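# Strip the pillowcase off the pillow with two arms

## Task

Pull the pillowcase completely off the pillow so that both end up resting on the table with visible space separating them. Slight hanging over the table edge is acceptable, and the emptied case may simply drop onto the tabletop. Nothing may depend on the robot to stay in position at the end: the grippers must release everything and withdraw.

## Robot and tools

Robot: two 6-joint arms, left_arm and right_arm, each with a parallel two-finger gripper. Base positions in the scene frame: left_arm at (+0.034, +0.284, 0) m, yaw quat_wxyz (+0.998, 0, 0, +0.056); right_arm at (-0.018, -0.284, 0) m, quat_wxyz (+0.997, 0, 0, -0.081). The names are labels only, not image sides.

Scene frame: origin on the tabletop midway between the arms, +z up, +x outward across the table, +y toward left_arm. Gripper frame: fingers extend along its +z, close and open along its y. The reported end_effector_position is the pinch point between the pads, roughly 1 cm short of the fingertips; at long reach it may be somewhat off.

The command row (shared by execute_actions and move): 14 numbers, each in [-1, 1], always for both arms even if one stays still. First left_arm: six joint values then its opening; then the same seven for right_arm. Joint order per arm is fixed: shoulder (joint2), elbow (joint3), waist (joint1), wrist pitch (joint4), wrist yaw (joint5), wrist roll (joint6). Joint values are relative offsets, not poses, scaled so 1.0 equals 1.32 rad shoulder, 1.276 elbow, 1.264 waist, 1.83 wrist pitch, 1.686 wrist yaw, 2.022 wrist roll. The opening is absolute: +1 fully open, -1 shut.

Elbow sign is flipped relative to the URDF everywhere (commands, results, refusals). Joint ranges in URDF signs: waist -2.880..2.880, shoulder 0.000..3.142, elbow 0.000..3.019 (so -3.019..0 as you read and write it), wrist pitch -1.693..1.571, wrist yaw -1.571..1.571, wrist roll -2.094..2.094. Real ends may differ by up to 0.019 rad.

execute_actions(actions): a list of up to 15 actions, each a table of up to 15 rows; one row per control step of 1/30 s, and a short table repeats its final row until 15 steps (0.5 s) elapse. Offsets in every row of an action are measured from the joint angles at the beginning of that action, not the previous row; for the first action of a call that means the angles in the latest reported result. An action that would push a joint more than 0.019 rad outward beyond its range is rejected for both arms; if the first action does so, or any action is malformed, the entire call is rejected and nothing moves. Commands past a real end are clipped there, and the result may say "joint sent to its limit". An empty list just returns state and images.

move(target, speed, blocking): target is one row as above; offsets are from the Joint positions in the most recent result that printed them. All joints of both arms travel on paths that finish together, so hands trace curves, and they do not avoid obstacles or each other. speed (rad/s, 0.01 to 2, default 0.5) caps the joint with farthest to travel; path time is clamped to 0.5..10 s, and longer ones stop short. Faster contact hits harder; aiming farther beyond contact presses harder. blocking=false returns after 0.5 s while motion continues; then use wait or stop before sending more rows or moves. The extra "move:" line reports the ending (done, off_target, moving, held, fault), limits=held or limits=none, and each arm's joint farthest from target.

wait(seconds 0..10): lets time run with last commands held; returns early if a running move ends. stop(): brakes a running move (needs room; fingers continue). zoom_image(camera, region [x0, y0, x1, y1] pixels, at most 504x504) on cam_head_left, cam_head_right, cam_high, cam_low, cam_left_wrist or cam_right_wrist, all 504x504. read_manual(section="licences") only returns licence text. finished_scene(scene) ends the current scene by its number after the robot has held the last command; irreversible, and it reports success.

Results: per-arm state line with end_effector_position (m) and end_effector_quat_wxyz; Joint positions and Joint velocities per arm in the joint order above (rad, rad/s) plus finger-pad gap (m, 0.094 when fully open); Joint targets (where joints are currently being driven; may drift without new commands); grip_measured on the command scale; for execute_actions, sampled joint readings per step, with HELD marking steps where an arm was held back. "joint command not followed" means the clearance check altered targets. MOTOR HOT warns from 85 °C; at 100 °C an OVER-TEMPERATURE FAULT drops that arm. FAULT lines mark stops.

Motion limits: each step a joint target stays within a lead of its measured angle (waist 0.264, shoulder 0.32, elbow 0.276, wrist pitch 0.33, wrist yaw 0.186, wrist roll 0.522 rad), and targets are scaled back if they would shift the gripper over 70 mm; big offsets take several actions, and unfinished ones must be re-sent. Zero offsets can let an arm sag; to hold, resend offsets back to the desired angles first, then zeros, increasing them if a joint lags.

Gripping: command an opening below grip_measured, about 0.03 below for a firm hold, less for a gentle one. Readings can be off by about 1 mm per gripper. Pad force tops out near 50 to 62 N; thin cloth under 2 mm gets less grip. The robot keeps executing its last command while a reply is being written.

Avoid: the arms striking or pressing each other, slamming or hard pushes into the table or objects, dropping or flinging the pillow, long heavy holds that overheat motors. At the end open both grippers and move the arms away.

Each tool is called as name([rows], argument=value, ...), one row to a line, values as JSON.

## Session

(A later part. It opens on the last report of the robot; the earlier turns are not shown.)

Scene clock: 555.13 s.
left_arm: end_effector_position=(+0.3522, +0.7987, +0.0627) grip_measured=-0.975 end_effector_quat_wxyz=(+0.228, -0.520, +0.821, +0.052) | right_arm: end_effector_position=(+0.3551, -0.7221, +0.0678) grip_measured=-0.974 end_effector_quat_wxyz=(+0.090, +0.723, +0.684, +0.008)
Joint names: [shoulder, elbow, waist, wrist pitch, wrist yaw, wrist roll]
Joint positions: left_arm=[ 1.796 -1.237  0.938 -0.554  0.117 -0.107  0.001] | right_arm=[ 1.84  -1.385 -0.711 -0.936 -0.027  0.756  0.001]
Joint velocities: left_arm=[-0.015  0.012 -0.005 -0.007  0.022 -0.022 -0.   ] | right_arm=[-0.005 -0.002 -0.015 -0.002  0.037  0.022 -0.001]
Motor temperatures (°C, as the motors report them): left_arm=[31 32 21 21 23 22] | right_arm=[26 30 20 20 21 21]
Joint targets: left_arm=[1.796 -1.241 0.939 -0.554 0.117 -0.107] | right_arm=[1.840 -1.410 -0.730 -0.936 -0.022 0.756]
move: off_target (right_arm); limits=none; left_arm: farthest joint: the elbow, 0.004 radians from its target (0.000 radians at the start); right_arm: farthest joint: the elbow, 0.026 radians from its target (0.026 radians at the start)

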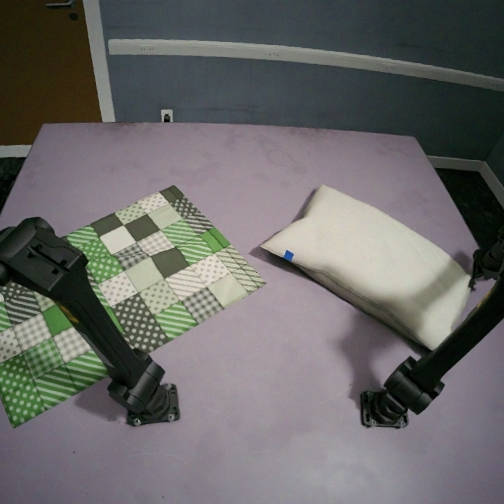

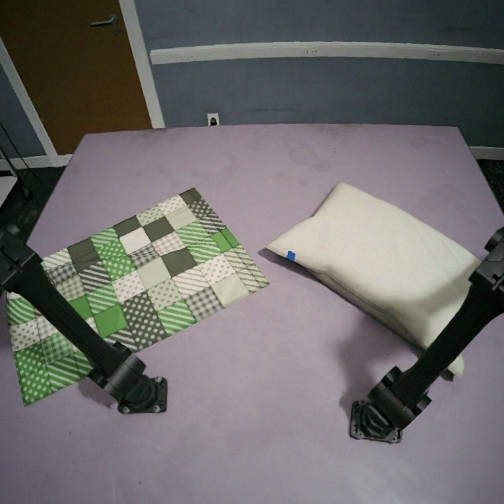

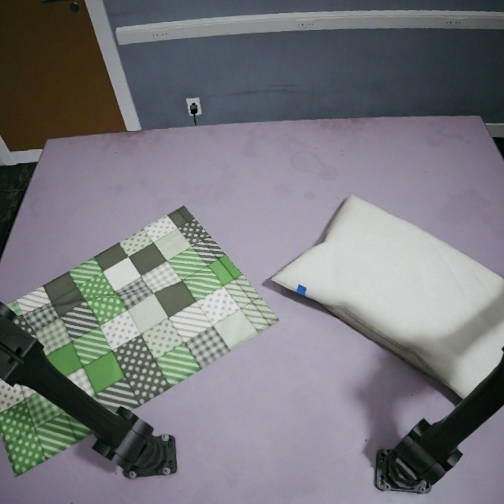

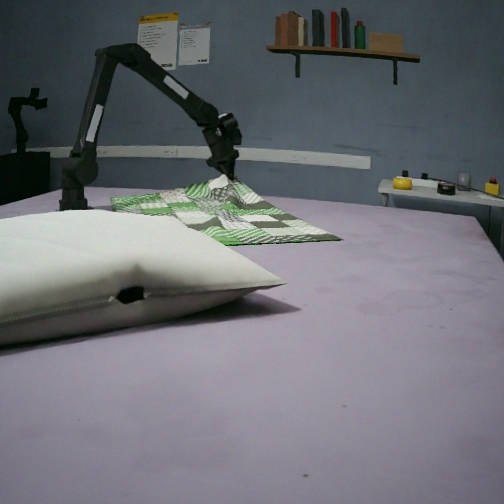

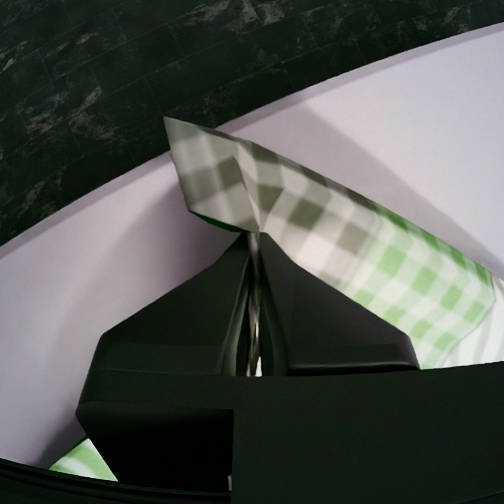

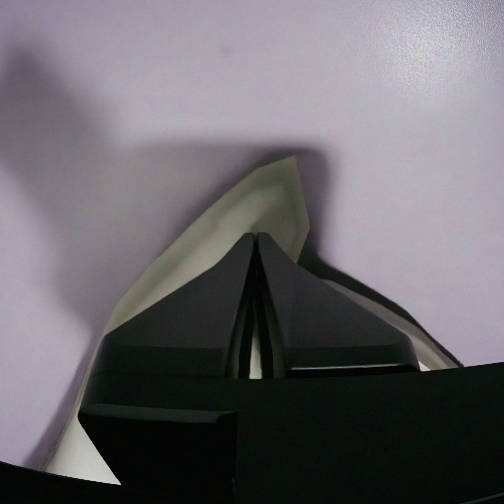

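Gap is clear. Release and lift.

move(target=[0,0,0,0,0,0,0.3,0,0,0,0,0,0,0.3])

move(target=[-0.3,0,0,0,0,0,0.3,-0.3,0,0,0,0,0,0.3])

finished_scene(scene=1)

Scene clock: 565.23 s.
left_arm: end_effector_position=(+0.3518, +0.7979, +0.0617) grip_measured=+0.298 end_effector_quat_wxyz=(+0.227, -0.521, +0.821, +0.052) | right_arm: end_effector_position=(+0.3551, -0.7221, +0.0678) grip_measured=+0.298 end_effector_quat_wxyz=(+0.090, +0.723, +0.684, +0.008)
Joint names: [shoulder, elbow, waist, wrist pitch, wrist yaw, wrist roll]
Joint positions: left_arm=[ 1.796 -1.235  0.938 -0.554  0.117 -0.107  0.061] | right_arm=[ 1.84  -1.385 -0.711 -0.936 -0.028  0.756  0.061]
Joint velocities: left_arm=[-0.005  0.027  0.015  0.002 -0.007 -0.007 -0.   ] | right_arm=[-0.015 -0.007  0.005  0.017 -0.007 -0.007 -0.001]
Motor temperatures (°C, as the motors report them): left_arm=[31 32 21 21 23 22] | right_arm=[26 30 20 20 21 21]
Joint targets: left_arm=[1.796 -1.237 0.938 -0.554 0.117 -0.107] | right_arm=[1.840 -1.385 -0.711 -0.936 -0.027 0.756]
move: done; limits=none; left_arm: farthest joint: the elbow, 0.002 radians from its target (0.000 radians at the start); right_arm: farthest joint: the wrist yaw, 0.001 radians from its target (0.000 radians at the start)

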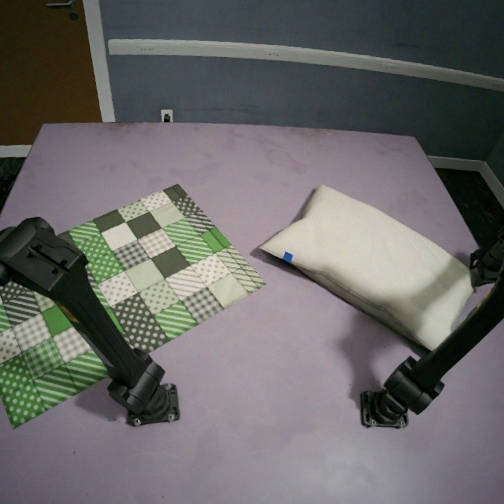

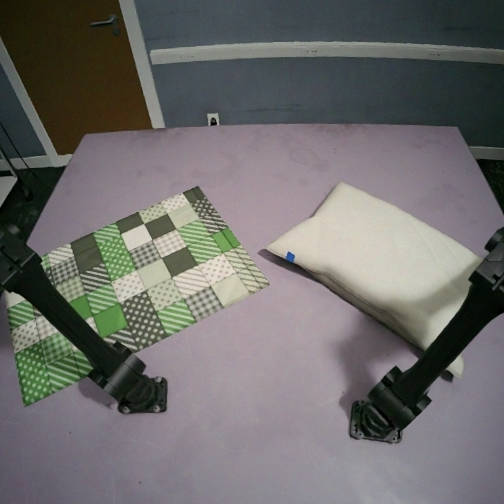

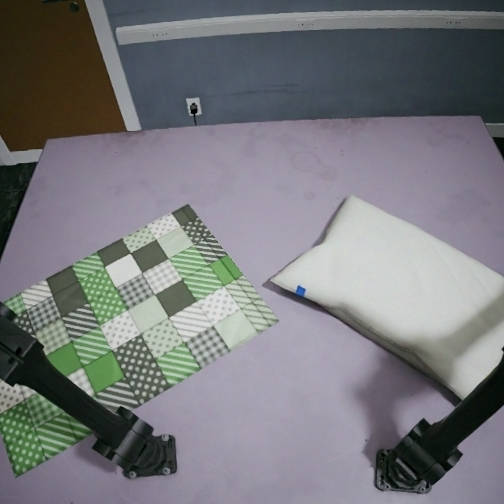

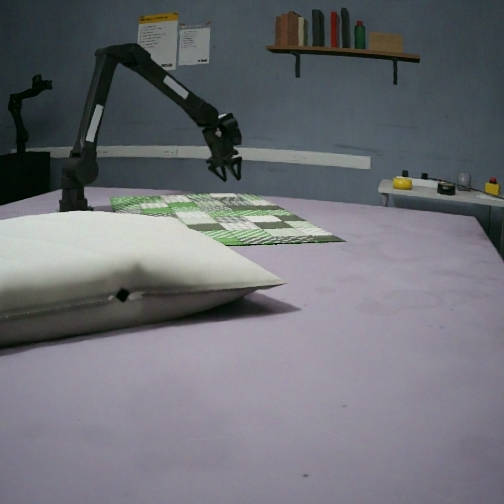

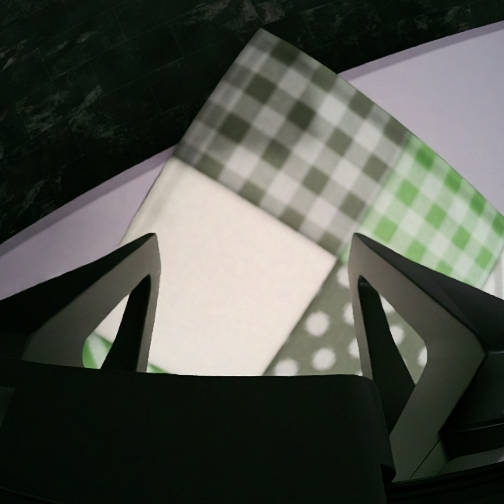

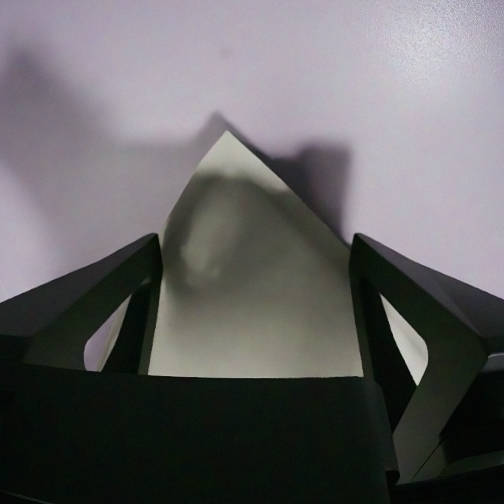

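Scene clock: 566.47 s.
left_arm: end_effector_position=(+0.3412, +0.7794, +0.2842) grip_measured=+0.298 end_effector_quat_wxyz=(+0.387, -0.478, +0.776, +0.137) | right_arm: end_effector_position=(+0.3413, -0.7055, +0.2926) grip_measured=+0.298 end_effector_quat_wxyz=(+0.290, +0.693, +0.660, -0.004)
Joint names: [shoulder, elbow, waist, wrist pitch, wrist yaw, wrist roll]
Joint positions: left_arm=[ 1.4   -1.222  0.938 -0.554  0.117 -0.107  0.061] | right_arm=[ 1.429 -1.382 -0.711 -0.936 -0.028  0.756  0.061]
Joint velocities: left_arm=[ 0.015 -0.012  0.005  0.007  0.037  0.066 -0.002] | right_arm=[ 0.005  0.007 -0.005 -0.027  0.037 -0.081  0.   ]
Motor temperatures (°C, as the motors report them): left_arm=[31 32 21 21 23 22] | right_arm=[26 29 20 20 21 21]
Joint targets: left_arm=[1.399 -1.235 0.938 -0.554 0.117 -0.107] | right_arm=[1.444 -1.385 -0.711 -0.936 -0.028 0.756]
move: done; limits=none; left_arm: farthest joint: the elbow, 0.013 radians from its target (0.000 radians at the start); right_arm: farthest joint: the shoulder, 0.015 radians from its target (0.396 radians at the start)

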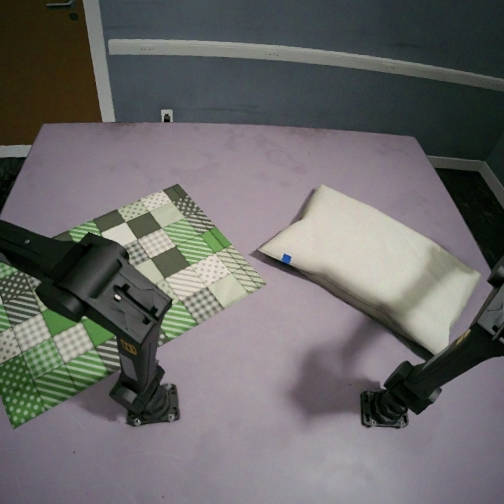

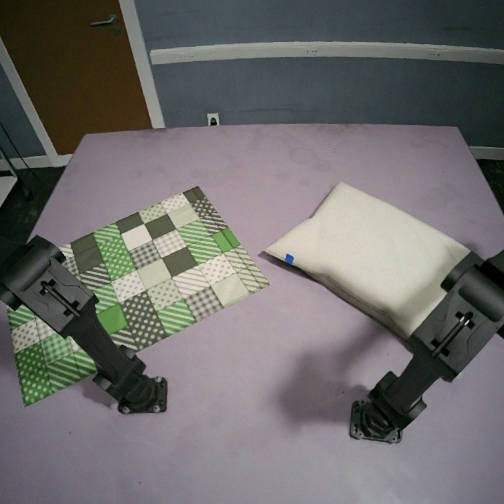

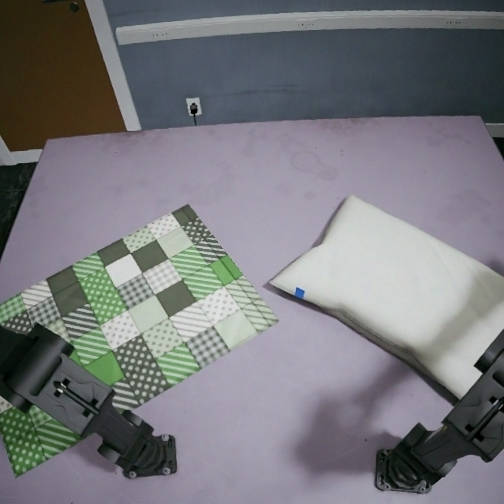

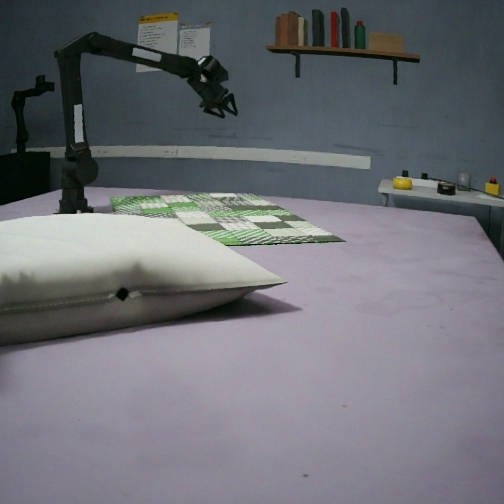

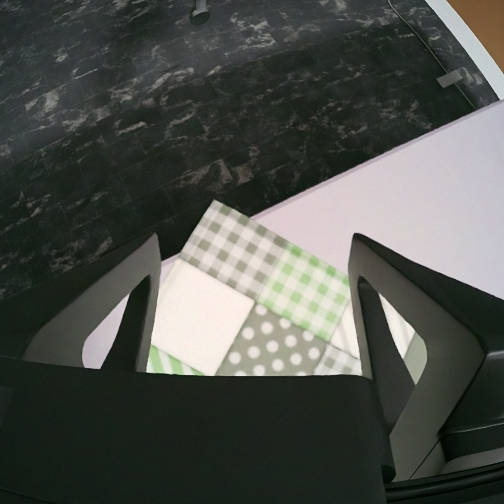

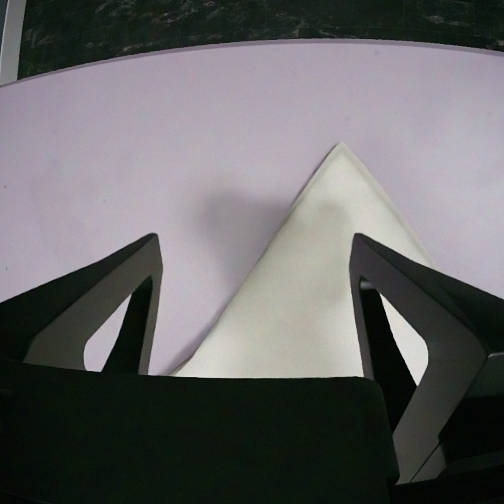

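The scene is finished: the task was done.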